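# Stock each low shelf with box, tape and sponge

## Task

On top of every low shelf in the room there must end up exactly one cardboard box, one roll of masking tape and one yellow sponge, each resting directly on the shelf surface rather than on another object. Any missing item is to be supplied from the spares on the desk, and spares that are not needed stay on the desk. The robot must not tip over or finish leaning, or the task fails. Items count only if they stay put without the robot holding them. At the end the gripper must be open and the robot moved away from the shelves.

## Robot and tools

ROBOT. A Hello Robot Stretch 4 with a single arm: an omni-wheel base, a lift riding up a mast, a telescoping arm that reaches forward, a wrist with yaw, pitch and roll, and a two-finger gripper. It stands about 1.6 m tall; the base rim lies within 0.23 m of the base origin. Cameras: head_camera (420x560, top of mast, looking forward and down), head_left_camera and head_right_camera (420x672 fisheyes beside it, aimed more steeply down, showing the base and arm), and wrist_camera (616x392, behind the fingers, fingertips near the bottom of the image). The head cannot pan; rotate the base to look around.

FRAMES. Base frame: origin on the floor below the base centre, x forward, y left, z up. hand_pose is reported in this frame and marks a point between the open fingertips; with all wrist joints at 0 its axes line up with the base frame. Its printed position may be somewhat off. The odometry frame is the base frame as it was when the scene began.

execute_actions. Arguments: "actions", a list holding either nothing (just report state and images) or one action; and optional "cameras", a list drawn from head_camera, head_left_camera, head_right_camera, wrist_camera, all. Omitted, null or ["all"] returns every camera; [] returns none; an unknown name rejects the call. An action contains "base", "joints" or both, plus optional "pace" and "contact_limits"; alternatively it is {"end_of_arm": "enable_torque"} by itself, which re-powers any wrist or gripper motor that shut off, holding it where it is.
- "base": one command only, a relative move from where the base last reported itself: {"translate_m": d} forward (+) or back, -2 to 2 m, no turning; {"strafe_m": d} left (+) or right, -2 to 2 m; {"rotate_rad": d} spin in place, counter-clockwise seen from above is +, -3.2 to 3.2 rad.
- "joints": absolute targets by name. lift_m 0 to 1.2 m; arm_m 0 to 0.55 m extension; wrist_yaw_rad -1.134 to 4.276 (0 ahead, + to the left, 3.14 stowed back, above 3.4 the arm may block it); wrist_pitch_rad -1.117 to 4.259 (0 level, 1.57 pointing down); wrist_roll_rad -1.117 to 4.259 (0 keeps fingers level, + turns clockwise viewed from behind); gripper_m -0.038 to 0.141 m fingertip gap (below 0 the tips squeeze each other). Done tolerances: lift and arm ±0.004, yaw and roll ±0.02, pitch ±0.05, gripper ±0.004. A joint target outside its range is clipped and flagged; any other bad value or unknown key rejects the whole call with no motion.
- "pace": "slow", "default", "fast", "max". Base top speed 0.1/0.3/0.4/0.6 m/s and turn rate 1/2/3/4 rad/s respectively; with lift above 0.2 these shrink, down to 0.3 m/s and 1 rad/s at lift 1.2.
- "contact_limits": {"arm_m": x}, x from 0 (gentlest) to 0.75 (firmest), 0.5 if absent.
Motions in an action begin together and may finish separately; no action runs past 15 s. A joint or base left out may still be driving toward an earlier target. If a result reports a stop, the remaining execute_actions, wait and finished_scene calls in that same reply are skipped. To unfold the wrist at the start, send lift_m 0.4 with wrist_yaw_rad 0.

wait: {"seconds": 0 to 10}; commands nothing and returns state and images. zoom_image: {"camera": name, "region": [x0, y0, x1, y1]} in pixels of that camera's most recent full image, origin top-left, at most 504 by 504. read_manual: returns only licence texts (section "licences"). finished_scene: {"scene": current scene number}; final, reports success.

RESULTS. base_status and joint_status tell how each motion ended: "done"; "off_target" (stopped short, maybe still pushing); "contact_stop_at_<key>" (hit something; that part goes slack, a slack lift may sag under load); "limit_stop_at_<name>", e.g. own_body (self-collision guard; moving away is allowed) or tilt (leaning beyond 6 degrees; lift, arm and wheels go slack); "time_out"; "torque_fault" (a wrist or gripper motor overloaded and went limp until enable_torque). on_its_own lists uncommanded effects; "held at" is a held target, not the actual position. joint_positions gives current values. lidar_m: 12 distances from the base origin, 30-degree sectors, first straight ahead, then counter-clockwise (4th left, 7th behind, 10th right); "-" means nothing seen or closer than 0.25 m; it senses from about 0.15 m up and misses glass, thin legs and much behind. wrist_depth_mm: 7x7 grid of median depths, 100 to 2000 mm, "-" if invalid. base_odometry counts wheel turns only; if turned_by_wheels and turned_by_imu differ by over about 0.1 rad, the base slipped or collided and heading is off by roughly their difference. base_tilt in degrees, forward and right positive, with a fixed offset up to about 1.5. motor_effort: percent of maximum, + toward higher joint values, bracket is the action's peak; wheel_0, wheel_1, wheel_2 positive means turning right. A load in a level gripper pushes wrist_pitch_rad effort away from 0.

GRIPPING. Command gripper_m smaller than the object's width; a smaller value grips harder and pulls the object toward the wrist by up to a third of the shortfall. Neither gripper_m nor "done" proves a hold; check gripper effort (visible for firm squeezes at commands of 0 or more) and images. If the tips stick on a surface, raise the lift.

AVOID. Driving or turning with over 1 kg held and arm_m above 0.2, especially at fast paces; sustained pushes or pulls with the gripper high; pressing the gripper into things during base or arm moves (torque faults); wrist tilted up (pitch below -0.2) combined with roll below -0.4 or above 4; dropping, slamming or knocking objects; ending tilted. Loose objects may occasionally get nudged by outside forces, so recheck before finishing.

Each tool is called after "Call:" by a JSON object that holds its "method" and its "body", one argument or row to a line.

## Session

Call:
{"method": "execute_actions", "body": {
  "actions": []
}}

Scene clock: 0.00 s.
base_odometry: x=+0.000 y=+0.000 heading=+0.000 (m, m, rad; odometry frame)
turned_by_wheels: +0.000 (rad since the last result)
turned_by_imu: +0.000 (rad since the last result)
base_tilt: forward=-0.1 right=-0.3 (deg)
lidar_m: 0.84 2.24 1.16 0.71 0.62 0.62 0.78 0.67 0.67 0.82 1.05 0.72
base_status: not commanded
joint_positions: lift_m=+0.138 arm_m=+0.001 wrist_yaw_rad=+3.211 wrist_pitch_rad=+0.004 wrist_roll_rad=+0.005 gripper_m=+0.057
joint_status: not commanded
motor_effort: lift_m=+19 arm_m=-1 wrist_yaw_rad=+0 wrist_pitch_rad=-7 wrist_roll_rad=+0 gripper_m=-3 wheel_0=+0 wheel_1=+0 wheel_2=+0 (%)
hand_pose: x=-0.1223 y=+0.0672 z=+0.3151 quat_wxyz=(-0.035, -0.002, +0.002, +0.999) (m; base frame)
wrist_depth_mm: - - 135 1060 831 676 585 / - 110 135 1042 820 661 574 / - 120 145 976 798 654 569 / 134 134 286 976 778 647 559 / 1308 1281 1229 946 759 627 549 / 866 189 1025 219 732 615 535 / 459 715 112 820 683 603 530
pictures: head_camera, head_left_camera, head_right_camera, wrist_camera
camera_calibration (this result's frames):
wrist_camera: T_world_to_cam=[[0.00119432, 0.989842, 0.142163, -0.132409], [0.0017522, 0.142161, -0.989842, 0.360686], [-0.999998, 0.00143129, -0.00156462, 0.107612], [0, 0, 0, 1]] pos_world=[0.107138, 0.0796342, 0.376014]
Images, in order (width x height): head_camera 420x560, head_left_camera 420x672, head_right_camera 420x672, wrist_camera 616x392.

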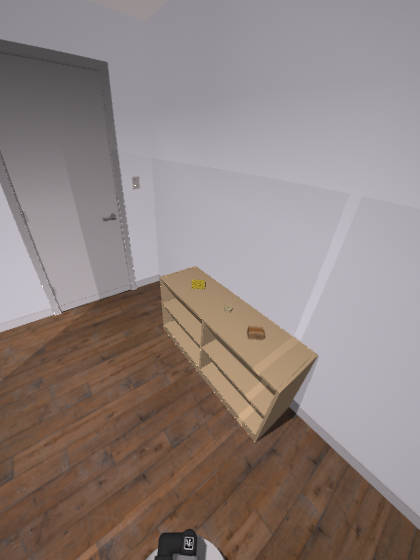

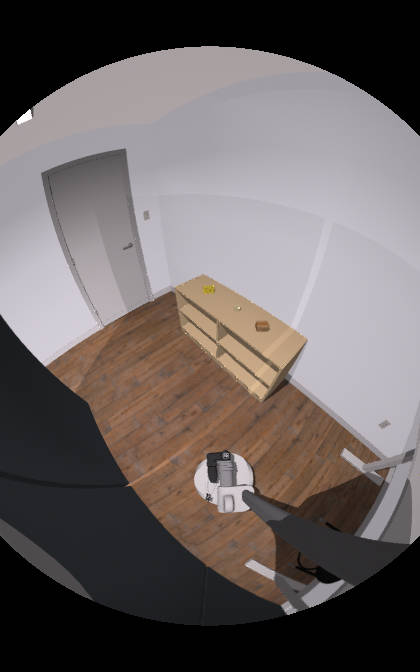

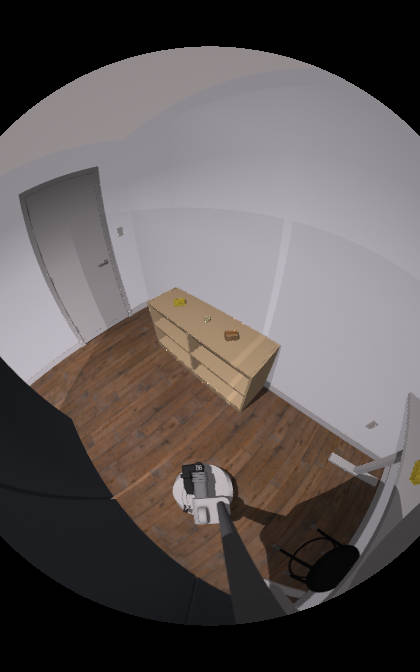

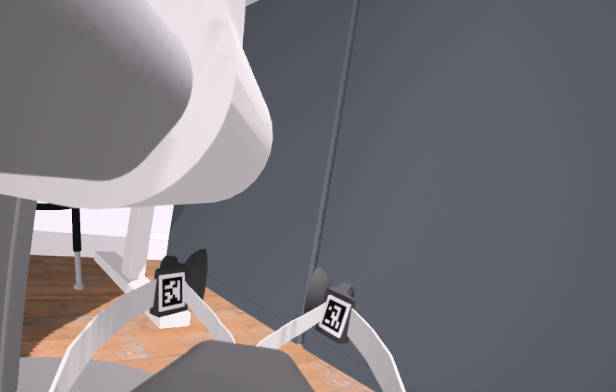

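Call:
{"method": "execute_actions", "body": {
  "actions": [
    {"base":{"rotate_rad":-2.39},"pace":"fast"}
  ]
}}

Scene clock: 9.23 s.
base_odometry: x=+0.000 y=+0.000 heading=-2.390 (m, m, rad; odometry frame)
turned_by_wheels: -2.390 (rad since the last result)
turned_by_imu: -2.386 (rad since the last result)
base_tilt: forward=+0.0 right=-0.4 (deg)
lidar_m: 0.67 0.72 1.00 0.79 0.71 1.01 2.25 0.85 0.64 0.60 0.66 0.70
base_status: done
joint_positions: lift_m=+0.138 arm_m=+0.001 wrist_yaw_rad=+3.211 wrist_pitch_rad=+0.004 wrist_roll_rad=+0.005 gripper_m=+0.057
joint_status: not commanded
motor_effort: lift_m=+20(20) arm_m=+0(0) wrist_yaw_rad=+1(0) wrist_pitch_rad=-6(6) wrist_roll_rad=+1(0) gripper_m=-4(1) wheel_0=+1(7) wheel_1=+0(13) wheel_2=+0(5) (%)
hand_pose: x=-0.1223 y=+0.0672 z=+0.3151 quat_wxyz=(-0.035, -0.002, +0.002, +0.999) (m; base frame)
wrist_depth_mm: - - 135 - - - 1756 / - 110 135 - - - 1618 / - 120 145 - - - 1464 / 134 134 287 - - 1499 931 / 1042 1397 - - - 1499 904 / 891 189 1008 220 1464 1430 917 / 459 715 112 831 891 991 904
pictures: head_camera, head_left_camera, head_right_camera, wrist_camera
camera_calibration (this result's frames):
wrist_camera: T_world_to_cam=[[0.00120967, 0.989842, 0.142164, -0.132412], [0.00175434, 0.142162, -0.989842, 0.360685], [-0.999998, 0.00144678, -0.00156455, 0.107623], [0, 0, 0, 1]] pos_world=[0.10715, 0.0796352, 0.376014]
Images, in order (width x height): head_camera 420x560, head_left_camera 420x672, head_right_camera 420x672, wrist_camera 616x392.

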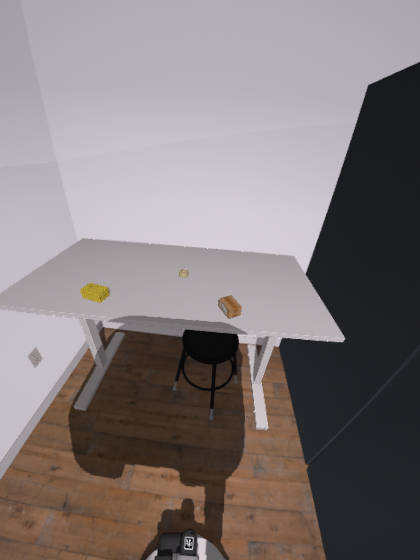

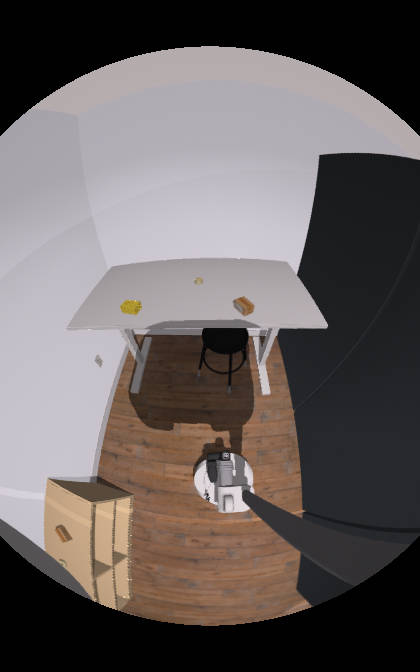

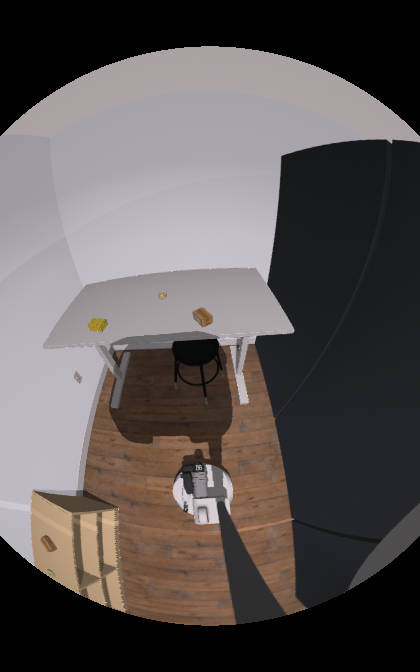

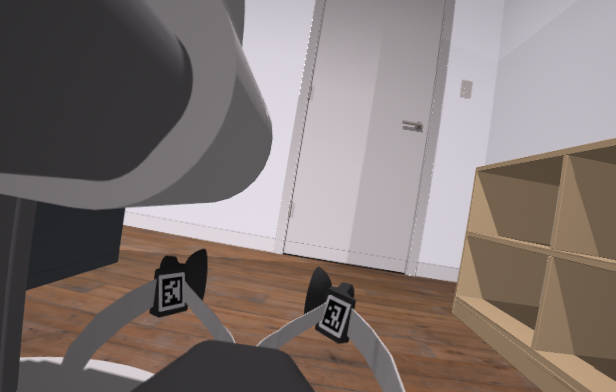

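Call:
{"method": "execute_actions", "body": {
  "actions": [
    {"base":{"rotate_rad":-0.09},"pace":"fast"}
  ],
  "cameras": ["head_camera"]
}}

Call:
{"method": "execute_actions", "body": {
  "actions": [
    {"base":{"translate_m":-1.76},"pace":"max"}
  ],
  "cameras": ["head_camera","head_right_camera"]
}}

Scene clock: 18.67 s.
base_odometry: x=+0.000 y=+0.000 heading=-2.480 (m, m, rad; odometry frame)
turned_by_wheels: -0.090 (rad since the last result)
turned_by_imu: -0.089 (rad since the last result)
base_tilt: forward=+0.0 right=-0.2 (deg)
lidar_m: 0.67 0.69 0.91 1.05 0.72 0.94 2.23 0.97 0.66 0.60 0.64 0.73
base_status: done
joint_positions: lift_m=+0.138 arm_m=+0.001 wrist_yaw_rad=+3.211 wrist_pitch_rad=+0.004 wrist_roll_rad=+0.005 gripper_m=+0.057
joint_status: not commanded
motor_effort: lift_m=+20(20) arm_m=-1(1) wrist_yaw_rad=+0(0) wrist_pitch_rad=-7(7) wrist_roll_rad=+0(1) gripper_m=-4(1) wheel_0=+2(7) wheel_1=+1(7) wheel_2=+1(7) (%)
hand_pose: x=-0.1223 y=+0.0672 z=+0.3151 quat_wxyz=(-0.035, -0.002, +0.002, +0.999) (m; base frame)
wrist_depth_mm: - - 135 - - - 1499 / - 110 135 - - - 1430 / - 120 145 - - 1863 1098 / 134 134 286 - - 1537 976 / 1182 1618 - - - 1576 976 / 866 189 1025 219 1430 1205 976 / 459 715 112 842 891 960 904
pictures: head_camera
Images, in order (width x height): head_camera 420x560.

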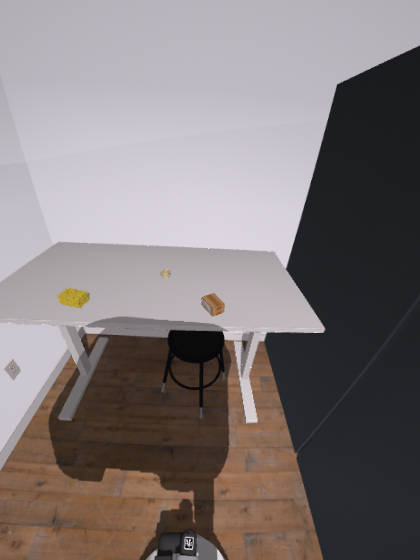

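Scene clock: 23.17 s.
base_odometry: x=+1.389 y=+1.081 heading=-2.480 (m, m, rad; odometry frame)
turned_by_wheels: +0.000 (rad since the last result)
turned_by_imu: +0.004 (rad since the last result)
base_tilt: forward=+0.0 right=-0.4 (deg)
lidar_m: 2.40 0.92 0.70 0.97 0.71 0.51 0.49 0.49 0.69 1.61 0.83 0.97
base_status: done
joint_positions: lift_m=+0.138 arm_m=+0.001 wrist_yaw_rad=+3.211 wrist_pitch_rad=+0.004 wrist_roll_rad=+0.005 gripper_m=+0.057
joint_status: not commanded
motor_effort: lift_m=+19(20) arm_m=-1(1) wrist_yaw_rad=+1(0) wrist_pitch_rad=-7(6) wrist_roll_rad=+0(0) gripper_m=-3(4) wheel_0=+1(7) wheel_1=+0(9) wheel_2=-1(16) (%)
hand_pose: x=-0.1223 y=+0.0672 z=+0.3151 quat_wxyz=(-0.035, -0.002, +0.002, +0.999) (m; base frame)
wrist_depth_mm: - - 135 609 621 627 634 / - 110 135 609 621 627 634 / - 120 145 615 621 634 640 / 134 134 287 615 615 627 634 / 609 591 609 615 621 627 634 / 603 188 603 219 621 634 640 / 433 603 112 615 621 634 640
pictures: head_camera, head_right_camera
Images, in order (width x height): head_camera 420x560, head_right_camera 420x672.

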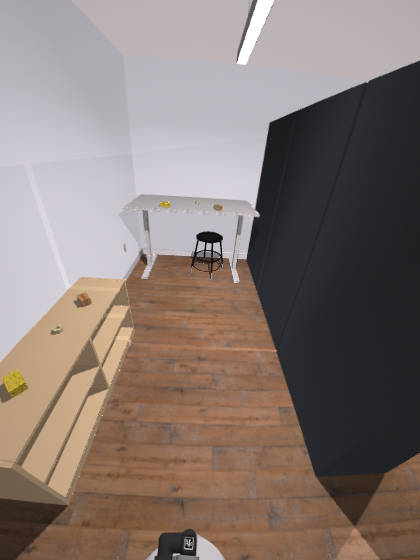

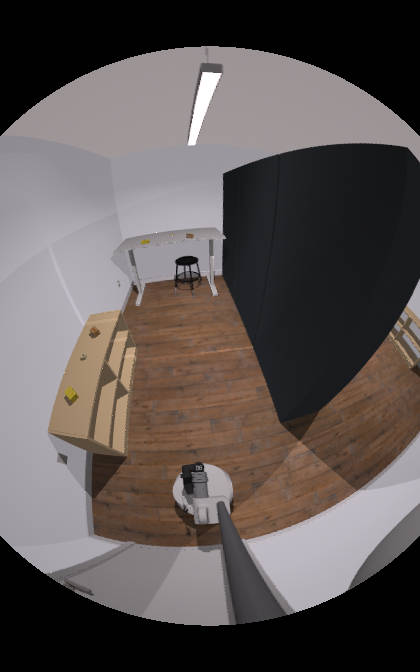

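Call:
{"method": "execute_actions", "body": {
  "actions": [
    {"base":{"strafe_m":-1.5},"pace":"max"}
  ],
  "cameras": ["head_camera","head_right_camera"]
}}

Call:
{"method": "zoom_image", "body": {
  "camera": "head_camera",
  "region": [190, 200, 320, 270]
}}

Call:
{"method": "zoom_image", "body": {
  "camera": "head_right_camera",
  "region": [290, 250, 420, 380]
}}

Scene clock: 32.60 s.
base_odometry: x=+0.467 y=+2.265 heading=-2.480 (m, m, rad; odometry frame)
turned_by_wheels: +0.000 (rad since the last result)
turned_by_imu: -0.003 (rad since the last result)
base_tilt: forward=-0.1 right=-0.4 (deg)
lidar_m: 1.48 0.58 0.68 2.06 0.67 0.45 0.40 0.40 0.55 1.46 1.89 2.99
base_status: done
joint_positions: lift_m=+0.138 arm_m=+0.001 wrist_yaw_rad=+3.211 wrist_pitch_rad=+0.004 wrist_roll_rad=+0.005 gripper_m=+0.057
joint_status: not commanded
motor_effort: lift_m=+19(20) arm_m=-1(1) wrist_yaw_rad=+0(0) wrist_pitch_rad=-6(6) wrist_roll_rad=+0(0) gripper_m=-5(4) wheel_0=-1(14) wheel_1=+1(15) wheel_2=+1(0) (%)
hand_pose: x=-0.1223 y=+0.0672 z=+0.3151 quat_wxyz=(-0.035, -0.002, +0.002, +0.999) (m; base frame)
wrist_depth_mm: - - 135 564 564 580 585 / - 109 135 559 569 574 580 / - 120 145 559 569 569 585 / 134 135 286 564 569 580 580 / 539 544 554 559 569 580 585 / 539 188 549 219 569 574 585 / 399 544 112 564 569 580 585
pictures: head_camera, head_right_camera
Images, in order (width x height): head_camera 420x560, head_right_camera 420x672.

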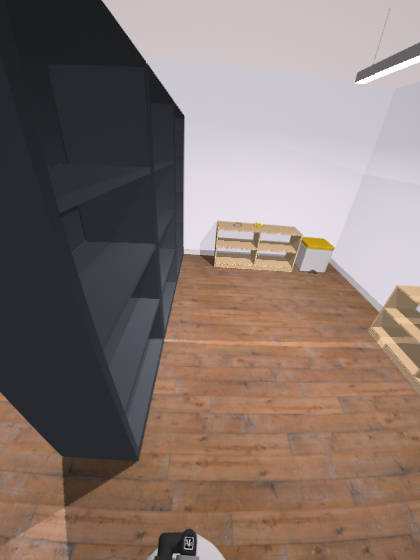

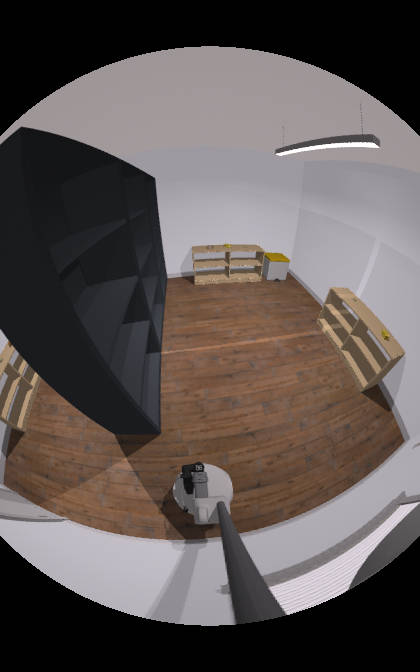

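Region (190, 200, 320, 270) of head_camera's 420x560 image, scaled by 3.877, with more detail than that image has; it fills the top 271 rows of this view, and the rest is white.

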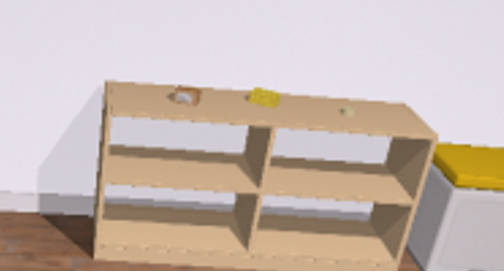

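Region (290, 250, 420, 380) of head_right_camera's 420x672 image, scaled by 3.877, with more detail than that image has.

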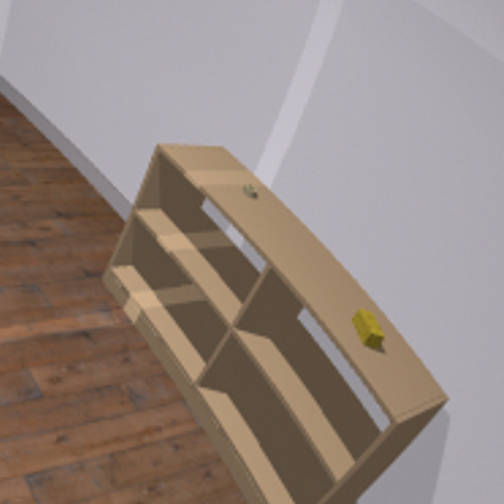

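Call:
{"method": "execute_actions", "body": {
  "actions": [
    {"base":{"strafe_m":1.5},"joints":{"lift_m":0.5,"gripper_m":0.11},"pace":"max"}
  ],
  "cameras": []
}}

Call:
{"method": "execute_actions", "body": {
  "actions": [
    {"base":{"translate_m":1.88},"joints":{"lift_m":1.19,"arm_m":0.42,"wrist_yaw_rad":1.2,"wrist_pitch_rad":1.57,"wrist_roll_rad":0.6},"pace":"fast"}
  ],
  "cameras": ["head_right_camera","wrist_camera"]
}}

Scene clock: 52.13 s.
base_odometry: x=+1.389 y=+1.082 heading=-2.480 (m, m, rad; odometry frame)
turned_by_wheels: +0.000 (rad since the last result)
turned_by_imu: +0.002 (rad since the last result)
base_tilt: forward=+0.0 right=-0.3 (deg)
lidar_m: 2.42 0.93 0.68 0.96 0.69 0.51 0.49 0.49 0.68 1.60 0.83 0.98
base_status: done
joint_positions: lift_m=+0.500 arm_m=+0.001 wrist_yaw_rad=+3.211 wrist_pitch_rad=+0.003 wrist_roll_rad=+0.005 gripper_m=+0.110
joint_status: all done
motor_effort: lift_m=+21(24) arm_m=-1(1) wrist_yaw_rad=+1(0) wrist_pitch_rad=-6(7) wrist_roll_rad=+0(1) gripper_m=-2(2) wheel_0=+1(15) wheel_1=-2(16) wheel_2=+1(1) (%)
hand_pose: x=-0.1223 y=+0.0672 z=+0.6771 quat_wxyz=(-0.035, -0.002, +0.002, +0.999) (m; base frame)
wrist_depth_mm: - - 135 615 621 627 640 / - 109 135 615 621 627 640 / - 120 145 615 621 634 640 / 134 134 286 615 621 634 640 / 609 585 609 615 627 634 640 / 609 198 609 615 228 634 647 / 603 597 112 615 627 634 640
pictures: none
No camera images: the call's "cameras" was empty. Leave "cameras" out to get every camera's image.

Scene clock: 58.13 s.
base_odometry: x=-0.094 y=-0.074 heading=-2.480 (m, m, rad; odometry frame)
turned_by_wheels: +0.000 (rad since the last result)
turned_by_imu: -0.004 (rad since the last result)
base_tilt: forward=-0.1 right=-0.1 (deg)
lidar_m: 0.55 0.56 0.76 1.07 0.79 0.97 2.39 0.95 0.66 0.61 0.63 0.59
base_status: done
joint_positions: lift_m=+1.190 arm_m=+0.419 wrist_yaw_rad=+1.200 wrist_pitch_rad=+1.570 wrist_roll_rad=+0.600 gripper_m=+0.110
joint_status: all done
motor_effort: lift_m=+21(25) arm_m=+6(5) wrist_yaw_rad=+0(10) wrist_pitch_rad=+1(6) wrist_roll_rad=+1(4) gripper_m=+1(1) wheel_0=-1(7) wheel_1=-1(9) wheel_2=+2(18) (%)
hand_pose: x=+0.6714 y=-0.0314 z=+1.0796 quat_wxyz=(+0.676, -0.209, +0.675, +0.209) (m; base frame)
wrist_depth_mm: 334 340 347 353 359 366 373 / 336 340 347 355 362 368 373 / 338 343 347 355 362 368 373 / 340 342 347 353 362 368 375 / 1255 342 347 355 362 370 375 / 1229 197 351 355 228 370 375 / 1042 1042 112 355 362 373 377
pictures: head_right_camera, wrist_camera
camera_calibration (this result's frames):
wrist_camera: T_world_to_cam=[[0.67825, -0.731506, 0.069823, -0.574934], [-0.733622, -0.679519, 0.00726084, 0.521506], [0.0421347, -0.0561483, -0.997533, 1.27637], [0, 0, 0, 1]] pos_world=[0.718758, 0.00547132, 1.30958]
Images, in order (width x height): head_right_camera 420x672, wrist_camera 616x392.

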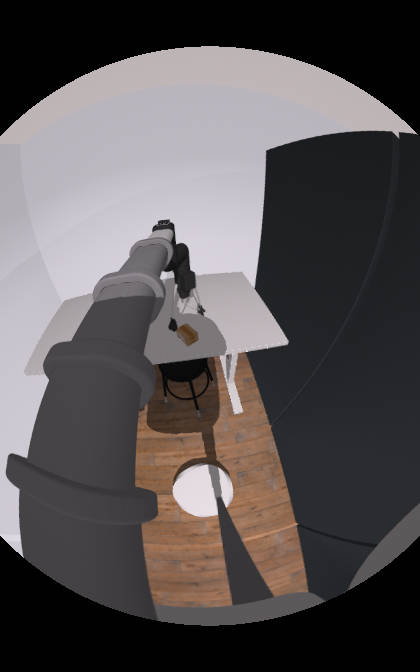

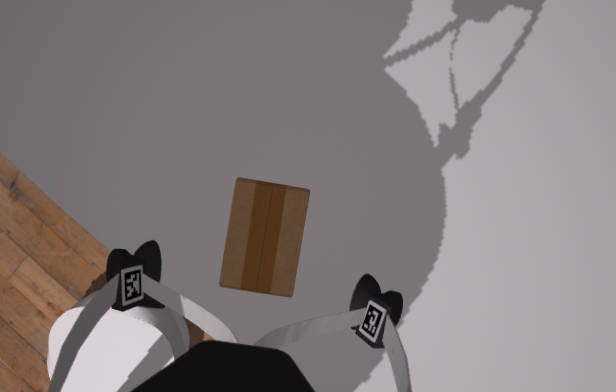

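Call:
{"method": "execute_actions", "body": {
  "actions": [
    {"joints":{"lift_m":1.098,"arm_m":0.432,"wrist_yaw_rad":1.324,"wrist_roll_rad":0.724},"pace":"slow"}
  ],
  "cameras": ["wrist_camera"]
}}

Call:
{"method": "execute_actions", "body": {
  "actions": [
    {"joints":{"gripper_m":0.02}}
  ],
  "cameras": []
}}

Call:
{"method": "execute_actions", "body": {
  "actions": [
    {"joints":{"lift_m":1.12}}
  ],
  "cameras": ["wrist_camera"]
}}

Scene clock: 68.90 s.
base_odometry: x=-0.094 y=-0.074 heading=-2.480 (m, m, rad; odometry frame)
turned_by_wheels: +0.000 (rad since the last result)
turned_by_imu: +0.000 (rad since the last result)
base_tilt: forward=-0.2 right=-0.3 (deg)
lidar_m: 0.56 0.56 0.77 1.07 0.78 0.96 2.36 0.94 0.65 0.61 0.62 0.59
base_status: not commanded
joint_positions: lift_m=+1.098 arm_m=+0.431 wrist_yaw_rad=+1.324 wrist_pitch_rad=+1.570 wrist_roll_rad=+0.724 gripper_m=+0.110
joint_status: all done
motor_effort: lift_m=+16(20) arm_m=+7(6) wrist_yaw_rad=+2(1) wrist_pitch_rad=+1(1) wrist_roll_rad=+1(3) gripper_m=-2(0) wheel_0=-1(1) wheel_1=-1(1) wheel_2=+2(2) (%)
hand_pose: x=+0.6866 y=-0.0211 z=+0.9880 quat_wxyz=(+0.676, -0.209, +0.675, +0.209) (m; base frame)
wrist_depth_mm: 249 253 258 263 267 272 276 / 249 253 257 263 268 273 278 / 249 254 258 263 267 273 278 / 251 254 257 263 268 274 278 / 251 252 211 213 268 274 278 / 946 198 211 213 228 274 279 / 946 946 112 265 268 276 281
pictures: wrist_camera
camera_calibration (this result's frames):
wrist_camera: T_world_to_cam=[[0.677903, -0.731838, 0.0697278, -0.570987], [-0.733951, -0.679163, 0.00731824, 0.540459], [0.0420008, -0.0561378, -0.997539, 1.18502], [0, 0, 0, 1]] pos_world=[0.733972, 0.0157152, 1.21797]
Images, in order (width x height): wrist_camera 616x392.

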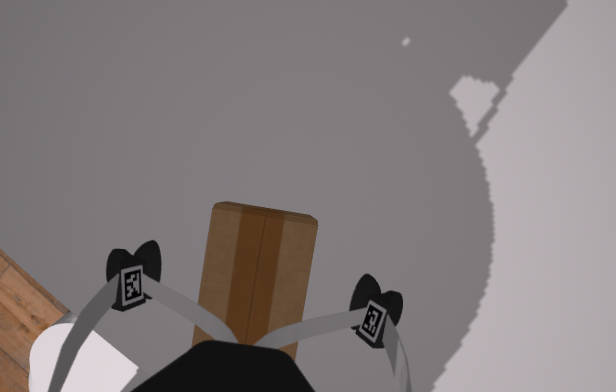

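Scene clock: 70.63 s.
base_odometry: x=-0.094 y=-0.074 heading=-2.480 (m, m, rad; odometry frame)
turned_by_wheels: +0.000 (rad since the last result)
turned_by_imu: +0.000 (rad since the last result)
base_tilt: forward=+0.0 right=-0.2 (deg)
lidar_m: 0.53 0.57 0.74 1.07 0.78 0.97 2.36 0.95 0.64 0.60 0.64 0.60
base_status: not commanded
joint_positions: lift_m=+1.098 arm_m=+0.431 wrist_yaw_rad=+1.324 wrist_pitch_rad=+1.570 wrist_roll_rad=+0.724 gripper_m=+0.020
joint_status: all done
motor_effort: lift_m=+17(17) arm_m=+7(7) wrist_yaw_rad=+2(2) wrist_pitch_rad=+1(1) wrist_roll_rad=+2(1) gripper_m=-24(18) wheel_0=-1(1) wheel_1=-1(1) wheel_2=+2(2) (%)
hand_pose: x=+0.6866 y=-0.0211 z=+0.9879 quat_wxyz=(+0.676, -0.209, +0.675, +0.209) (m; base frame)
wrist_depth_mm: 248 252 257 262 267 272 277 / 248 252 258 263 267 273 277 / 249 253 257 263 267 273 278 / 249 253 257 263 268 273 278 / 250 253 200 203 268 273 278 / 252 182 200 201 270 274 278 / 946 960 112 265 267 276 279
pictures: none
No camera images: the call's "cameras" was empty. Leave "cameras" out to get every camera's image.

Scene clock: 71.47 s.
base_odometry: x=-0.094 y=-0.074 heading=-2.480 (m, m, rad; odometry frame)
turned_by_wheels: +0.000 (rad since the last result)
turned_by_imu: +0.000 (rad since the last result)
base_tilt: forward=+0.1 right=-0.3 (deg)
lidar_m: 0.54 0.57 0.76 1.07 0.80 0.98 2.37 0.92 0.64 0.60 0.62 0.61
base_status: not commanded
joint_positions: lift_m=+1.120 arm_m=+0.431 wrist_yaw_rad=+1.324 wrist_pitch_rad=+1.570 wrist_roll_rad=+0.724 gripper_m=+0.020
joint_status: all done
motor_effort: lift_m=+23(23) arm_m=+7(7) wrist_yaw_rad=+2(1) wrist_pitch_rad=+1(1) wrist_roll_rad=+2(2) gripper_m=-19(21) wheel_0=-1(1) wheel_1=-1(1) wheel_2=+2(2) (%)
hand_pose: x=+0.6866 y=-0.0211 z=+1.0095 quat_wxyz=(+0.676, -0.209, +0.675, +0.209) (m; base frame)
wrist_depth_mm: 268 273 278 283 289 293 298 / 268 273 278 285 289 294 300 / 270 273 278 283 290 296 298 / 271 276 278 285 290 296 300 / 271 276 200 202 290 296 301 / 1160 182 199 202 291 297 301 / 960 976 112 286 290 298 301
pictures: wrist_camera
camera_calibration (this result's frames):
wrist_camera: T_world_to_cam=[[0.677936, -0.731807, 0.0697278, -0.572513], [-0.73392, -0.679197, 0.00731824, 0.540289], [0.0420033, -0.0561359, -0.997539, 1.2065], [0, 0, 0, 1]] pos_world=[0.733979, 0.0157214, 1.23949]
Images, in order (width x height): wrist_camera 616x392.

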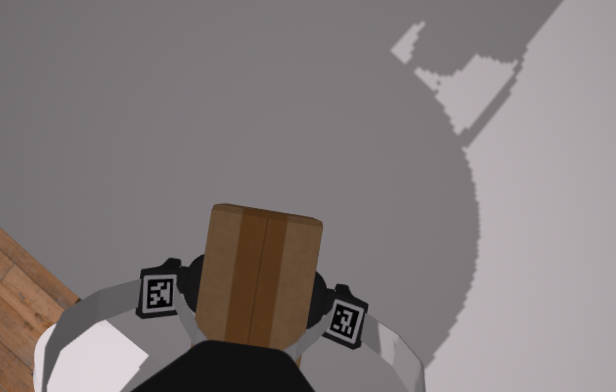

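Call:
{"method": "execute_actions", "body": {
  "actions": [
    {"base":{"translate_m":-1.88},"joints":{"arm_m":0,"wrist_yaw_rad":0,"wrist_roll_rad":0},"pace":"fast"}
  ],
  "cameras": []
}}

Call:
{"method": "execute_actions", "body": {
  "actions": [
    {"base":{"rotate_rad":-1.54},"joints":{"lift_m":0.6},"pace":"fast"}
  ],
  "cameras": []
}}

Call:
{"method": "execute_actions", "body": {
  "actions": [
    {"base":{"translate_m":1.5},"joints":{"lift_m":0.45},"pace":"max"}
  ],
  "cameras": []
}}

Call:
{"method": "execute_actions", "body": {
  "actions": [
    {"base":{"rotate_rad":0.55},"pace":"fast"}
  ],
  "cameras": ["head_camera"]
}}

Scene clock: 85.40 s.
base_odometry: x=+1.389 y=+1.081 heading=-2.480 (m, m, rad; odometry frame)
turned_by_wheels: +0.000 (rad since the last result)
turned_by_imu: +0.005 (rad since the last result)
base_tilt: forward=-0.1 right=-0.3 (deg)
lidar_m: 2.42 0.92 0.68 0.97 0.69 0.52 0.48 0.50 0.70 1.61 0.82 0.96
base_status: done
joint_positions: lift_m=+1.120 arm_m=+0.002 wrist_yaw_rad=+0.000 wrist_pitch_rad=+1.570 wrist_roll_rad=+0.000 gripper_m=+0.020
joint_status: all done
motor_effort: lift_m=+21(22) arm_m=-6(9) wrist_yaw_rad=+1(8) wrist_pitch_rad=+0(1) wrist_roll_rad=-1(4) gripper_m=-20(22) wheel_0=-1(5) wheel_1=-2(4) wheel_2=+0(13) (%)
hand_pose: x=+0.1727 y=-0.0874 z=+1.0095 quat_wxyz=(+0.707, +0.000, +0.707, +0.000) (m; base frame)
wrist_depth_mm: 1098 1182 1182 1205 1229 1229 904 / 1078 1182 1205 1229 1255 1205 866 / 1160 1182 1205 1229 1229 1255 931 / 1160 1182 1205 1229 1255 1281 1281 / 1160 1160 200 202 1255 1281 1308 / 1160 182 199 201 1255 1281 1336 / 1160 1182 112 1229 1255 1281 1308
pictures: none
No camera images: the call's "cameras" was empty. Leave "cameras" out to get every camera's image.

Scene clock: 87.93 s.
base_odometry: x=+1.389 y=+1.081 heading=+2.264 (m, m, rad; odometry frame)
turned_by_wheels: -1.539 (rad since the last result)
turned_by_imu: -1.537 (rad since the last result)
base_tilt: forward=-0.1 right=-0.1 (deg)
lidar_m: 1.79 0.84 1.00 2.44 0.90 0.67 0.98 0.67 0.52 0.48 0.48 0.72
base_status: done
joint_positions: lift_m=+0.600 arm_m=+0.002 wrist_yaw_rad=+0.000 wrist_pitch_rad=+1.570 wrist_roll_rad=+0.000 gripper_m=+0.020
joint_status: all done
motor_effort: lift_m=+18(21) arm_m=-6(6) wrist_yaw_rad=+0(0) wrist_pitch_rad=+1(0) wrist_roll_rad=+0(0) gripper_m=-24(20) wheel_0=+3(4) wheel_1=+3(7) wheel_2=+1(9) (%)
hand_pose: x=+0.1727 y=-0.0874 z=+0.4899 quat_wxyz=(+0.707, +0.000, +0.707, +0.000) (m; base frame)
wrist_depth_mm: 668 683 699 715 732 741 634 / 668 683 699 707 723 741 609 / 676 683 699 707 723 732 597 / 676 683 699 715 723 741 574 / 668 484 200 203 723 707 525 / 477 182 200 202 732 691 512 / 480 484 112 508 723 654 500
pictures: none
No camera images: the call's "cameras" was empty. Leave "cameras" out to get every camera's image.

Scene clock: 92.53 s.
base_odometry: x=+0.431 y=+2.235 heading=+2.264 (m, m, rad; odometry frame)
turned_by_wheels: +0.000 (rad since the last result)
turned_by_imu: -0.004 (rad since the last result)
base_tilt: forward=-0.1 right=-0.2 (deg)
lidar_m: 1.78 1.91 2.96 1.29 0.53 0.62 2.06 0.71 0.49 0.45 0.46 0.61
base_status: done
joint_positions: lift_m=+0.450 arm_m=+0.002 wrist_yaw_rad=+0.000 wrist_pitch_rad=+1.570 wrist_roll_rad=+0.000 gripper_m=+0.020
joint_status: all done
motor_effort: lift_m=+20(18) arm_m=-6(6) wrist_yaw_rad=+0(0) wrist_pitch_rad=+1(1) wrist_roll_rad=+0(0) gripper_m=-20(19) wheel_0=-1(7) wheel_1=+0(6) wheel_2=+1(15) (%)
hand_pose: x=+0.1727 y=-0.0874 z=+0.3397 quat_wxyz=(+0.707, +0.000, +0.707, +0.000) (m; base frame)
wrist_depth_mm: 535 539 554 564 574 585 580 / 535 544 549 569 580 585 554 / 535 544 559 564 580 591 539 / 535 544 549 569 574 591 521 / 338 342 200 203 580 585 508 / 334 182 199 201 580 591 500 / 334 342 112 353 574 591 488
pictures: none
No camera images: the call's "cameras" was empty. Leave "cameras" out to get every camera's image.

Scene clock: 93.67 s.
base_odometry: x=+0.431 y=+2.235 heading=+2.814 (m, m, rad; odometry frame)
turned_by_wheels: +0.550 (rad since the last result)
turned_by_imu: +0.550 (rad since the last result)
base_tilt: forward=-0.1 right=-0.1 (deg)
lidar_m: 1.92 2.92 1.16 0.55 0.64 1.82 0.69 0.50 0.44 0.46 0.65 1.88
base_status: done
joint_positions: lift_m=+0.450 arm_m=+0.002 wrist_yaw_rad=+0.000 wrist_pitch_rad=+1.570 wrist_roll_rad=+0.000 gripper_m=+0.020
joint_status: not commanded
motor_effort: lift_m=+20(20) arm_m=-6(6) wrist_yaw_rad=+0(0) wrist_pitch_rad=+0(1) wrist_roll_rad=+0(0) gripper_m=-18(20) wheel_0=+0(6) wheel_1=+1(9) wheel_2=+2(11) (%)
hand_pose: x=+0.1727 y=-0.0874 z=+0.3397 quat_wxyz=(+0.707, +0.000, +0.707, +0.000) (m; base frame)
wrist_depth_mm: 535 544 554 564 574 585 597 / 535 544 554 564 574 585 597 / 535 544 554 564 574 591 597 / 535 544 549 569 574 591 603 / 340 342 200 203 580 591 603 / 332 182 199 202 580 591 597 / 334 342 112 355 574 597 591
pictures: head_camera
Images, in order (width x height): head_camera 420x560.

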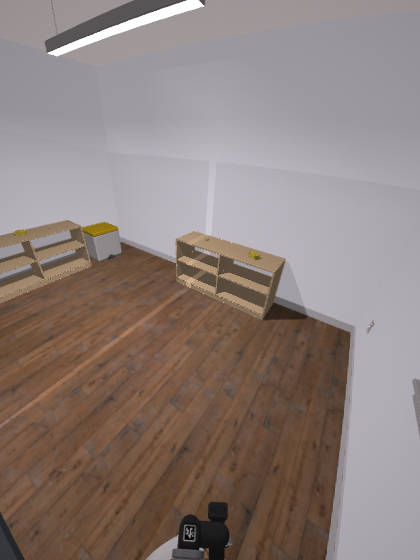

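Call:
{"method": "execute_actions", "body": {
  "actions": [
    {"base":{"translate_m":1.6},"joints":{"lift_m":0.84,"arm_m":0.5},"pace":"max"}
  ],
  "cameras": ["head_camera","head_left_camera","wrist_camera"]
}}

Scene clock: 102.07 s.
base_odometry: x=-1.085 y=+2.749 heading=+2.814 (m, m, rad; odometry frame)
turned_by_wheels: +0.000 (rad since the last result)
turned_by_imu: -0.003 (rad since the last result)
base_tilt: forward=-0.1 right=-0.3 (deg)
lidar_m: 0.49 0.70 2.02 2.09 1.74 1.67 1.80 1.33 1.27 1.23 0.49 0.45
base_status: done
joint_positions: lift_m=+0.840 arm_m=+0.499 wrist_yaw_rad=+0.000 wrist_pitch_rad=+1.570 wrist_roll_rad=+0.000 gripper_m=+0.020
joint_status: all done
motor_effort: lift_m=+20(25) arm_m=+6(9) wrist_yaw_rad=+0(2) wrist_pitch_rad=+1(2) wrist_roll_rad=+0(0) gripper_m=-21(19) wheel_0=-1(7) wheel_1=+0(8) wheel_2=+2(14) (%)
hand_pose: x=+0.6701 y=-0.0874 z=+0.7297 quat_wxyz=(+0.707, +0.000, +0.707, +0.000) (m; base frame)
wrist_depth_mm: 324 329 338 343 357 303 259 / 325 330 338 345 349 355 296 / 325 330 338 343 351 357 357 / 327 332 338 345 351 359 382 / 329 332 200 203 353 359 366 / 904 182 198 202 353 359 368 / 904 904 112 347 351 362 368
pictures: head_camera, head_left_camera, wrist_camera
camera_calibration (this result's frames):
wrist_camera: T_world_to_cam=[[0.146588, -0.986694, 0.0703415, -0.257017], [-0.989193, -0.146444, 0.00722174, 0.702946], [0.00317546, -0.0706399, -0.997497, 0.949069], [0, 0, 0, 1]] pos_world=[0.730011, -0.083613, 0.959696]
Images, in order (width x height): head_camera 420x560, head_left_camera 420x672, wrist_camera 616x392.

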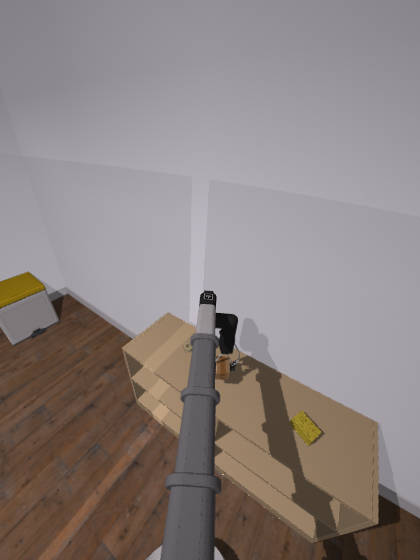

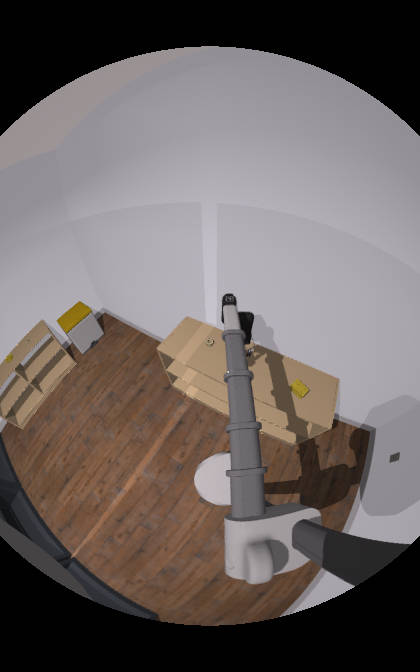

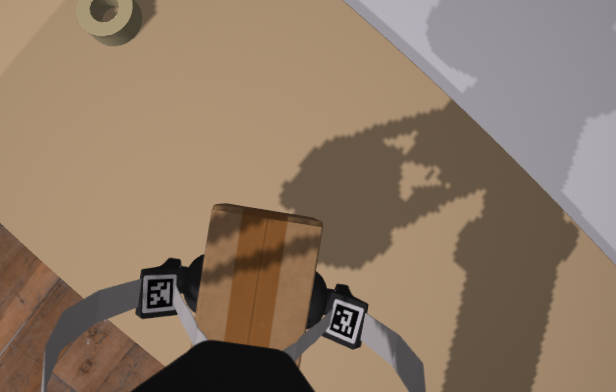

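Call:
{"method": "execute_actions", "body": {
  "actions": [
    {"joints":{"lift_m":0.758},"pace":"slow"}
  ],
  "cameras": []
}}

Call:
{"method": "execute_actions", "body": {
  "actions": [
    {"joints":{"gripper_m":0.09}}
  ],
  "cameras": []
}}

Call:
{"method": "execute_actions", "body": {
  "actions": [
    {"joints":{"lift_m":0.84}}
  ],
  "cameras": []
}}

Call:
{"method": "execute_actions", "body": {
  "actions": [
    {"base":{"rotate_rad":1.2},"joints":{"arm_m":0.0},"pace":"fast"}
  ],
  "cameras": ["head_camera","head_right_camera"]
}}

Call:
{"method": "zoom_image", "body": {
  "camera": "head_camera",
  "region": [110, 200, 270, 290]
}}

Scene clock: 112.20 s.
base_odometry: x=-1.085 y=+2.749 heading=+2.814 (m, m, rad; odometry frame)
turned_by_wheels: +0.000 (rad since the last result)
turned_by_imu: +0.000 (rad since the last result)
base_tilt: forward=-0.3 right=-0.3 (deg)
lidar_m: 0.50 0.69 2.02 2.10 1.74 1.67 1.81 1.32 1.28 1.23 0.49 0.46
base_status: not commanded
joint_positions: lift_m=+0.758 arm_m=+0.499 wrist_yaw_rad=+0.000 wrist_pitch_rad=+1.570 wrist_roll_rad=+0.000 gripper_m=+0.020
joint_status: all done
motor_effort: lift_m=+17(18) arm_m=+6(6) wrist_yaw_rad=+0(0) wrist_pitch_rad=+0(1) wrist_roll_rad=+1(0) gripper_m=-23(20) wheel_0=-1(1) wheel_1=+0(0) wheel_2=+1(2) (%)
hand_pose: x=+0.6701 y=-0.0874 z=+0.6479 quat_wxyz=(+0.707, +0.000, +0.707, +0.000) (m; base frame)
wrist_depth_mm: 248 253 258 263 267 287 259 / 248 253 258 263 268 274 297 / 249 253 258 264 268 274 278 / 249 254 257 264 270 274 279 / 250 253 200 203 270 274 278 / 250 182 199 202 270 276 281 / 820 255 112 265 268 277 281
pictures: none
No camera images: the call's "cameras" was empty. Leave "cameras" out to get every camera's image.

Scene clock: 113.70 s.
base_odometry: x=-1.085 y=+2.749 heading=+2.814 (m, m, rad; odometry frame)
turned_by_wheels: +0.000 (rad since the last result)
turned_by_imu: +0.000 (rad since the last result)
base_tilt: forward=-0.2 right=-0.2 (deg)
lidar_m: 0.49 0.70 2.01 2.10 1.74 1.67 1.79 1.30 1.27 1.23 0.50 0.47
base_status: not commanded
joint_positions: lift_m=+0.758 arm_m=+0.499 wrist_yaw_rad=+0.000 wrist_pitch_rad=+1.570 wrist_roll_rad=+0.000 gripper_m=+0.090
joint_status: all done
motor_effort: lift_m=+17(17) arm_m=+6(6) wrist_yaw_rad=+0(0) wrist_pitch_rad=+0(0) wrist_roll_rad=+1(0) gripper_m=-2(22) wheel_0=-1(1) wheel_1=+0(0) wheel_2=+1(2) (%)
hand_pose: x=+0.6701 y=-0.0874 z=+0.6479 quat_wxyz=(+0.707, +0.000, +0.707, +0.000) (m; base frame)
wrist_depth_mm: 248 253 257 263 267 287 258 / 249 253 258 263 268 273 297 / 250 253 258 264 268 274 278 / 250 254 257 264 268 274 279 / 250 253 212 214 270 276 281 / 251 196 211 213 271 276 281 / 820 255 112 265 270 277 282
pictures: none
No camera images: the call's "cameras" was empty. Leave "cameras" out to get every camera's image.

Scene clock: 115.03 s.
base_odometry: x=-1.085 y=+2.749 heading=+2.814 (m, m, rad; odometry frame)
turned_by_wheels: +0.000 (rad since the last result)
turned_by_imu: +0.000 (rad since the last result)
base_tilt: forward=+0.0 right=-0.2 (deg)
lidar_m: 0.49 0.70 2.01 2.11 1.74 1.67 1.80 1.32 1.28 1.24 0.47 0.45
base_status: not commanded
joint_positions: lift_m=+0.840 arm_m=+0.499 wrist_yaw_rad=+0.000 wrist_pitch_rad=+1.570 wrist_roll_rad=+0.000 gripper_m=+0.090
joint_status: all done
motor_effort: lift_m=+22(24) arm_m=+6(6) wrist_yaw_rad=+0(0) wrist_pitch_rad=+0(0) wrist_roll_rad=+1(0) gripper_m=+1(2) wheel_0=-1(1) wheel_1=+0(0) wheel_2=+1(2) (%)
hand_pose: x=+0.6701 y=-0.0874 z=+0.7295 quat_wxyz=(+0.707, +0.000, +0.707, +0.000) (m; base frame)
wrist_depth_mm: 325 329 338 345 357 303 258 / 325 330 338 343 351 357 297 / 327 332 338 345 351 359 355 / 327 332 338 345 351 359 379 / 327 330 338 345 351 359 366 / 904 196 293 296 353 362 366 / 891 904 112 349 351 362 368
pictures: none
No camera images: the call's "cameras" was empty. Leave "cameras" out to get every camera's image.

Scene clock: 117.13 s.
base_odometry: x=-1.085 y=+2.749 heading=-2.269 (m, m, rad; odometry frame)
turned_by_wheels: +1.200 (rad since the last result)
turned_by_imu: +1.198 (rad since the last result)
base_tilt: forward=-0.1 right=+0.0 (deg)
lidar_m: 2.02 2.09 1.68 1.67 1.61 1.30 1.28 0.58 0.47 0.45 0.53 0.83
base_status: done
joint_positions: lift_m=+0.840 arm_m=+0.002 wrist_yaw_rad=+0.000 wrist_pitch_rad=+1.570 wrist_roll_rad=+0.000 gripper_m=+0.090
joint_status: all done
motor_effort: lift_m=+21(22) arm_m=-6(7) wrist_yaw_rad=+0(1) wrist_pitch_rad=+0(1) wrist_roll_rad=+0(0) gripper_m=-2(3) wheel_0=-2(6) wheel_1=-2(8) wheel_2=-1(11) (%)
hand_pose: x=+0.1727 y=-0.0874 z=+0.7296 quat_wxyz=(+0.707, +0.000, +0.707, +0.000) (m; base frame)
wrist_depth_mm: 891 904 931 946 976 991 820 / 891 917 931 960 960 976 917 / 891 917 917 946 976 917 654 / 904 917 931 946 976 904 647 / 891 723 723 960 976 904 647 / 891 196 723 732 917 891 647 / 891 904 112 960 904 647 654
pictures: head_camera, head_right_camera
Images, in order (width x height): head_camera 420x560, head_right_camera 420x672.

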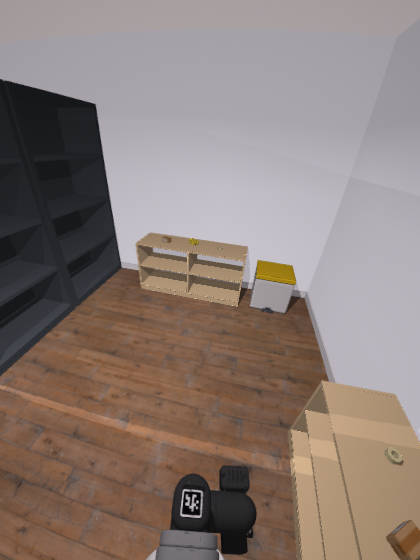

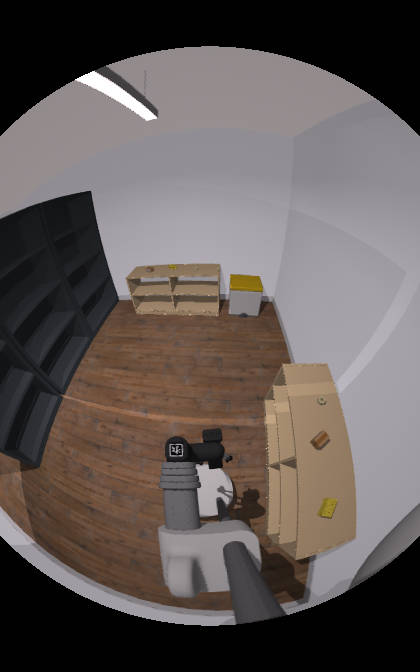

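Region (110, 200, 270, 290) of head_camera's 420x560 image, scaled by 3.150, with more detail than that image has; it fills the top 284 rows of this view, and the rest is white.

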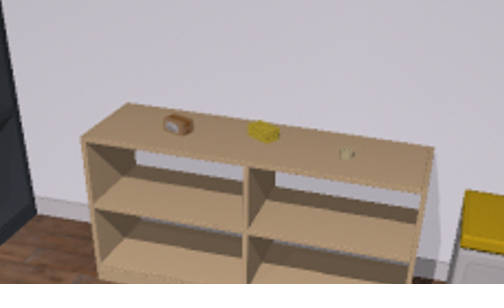

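Call:
{"method": "finished_scene", "body": {
  "scene": 2
}}

The scene is finished: the task was done.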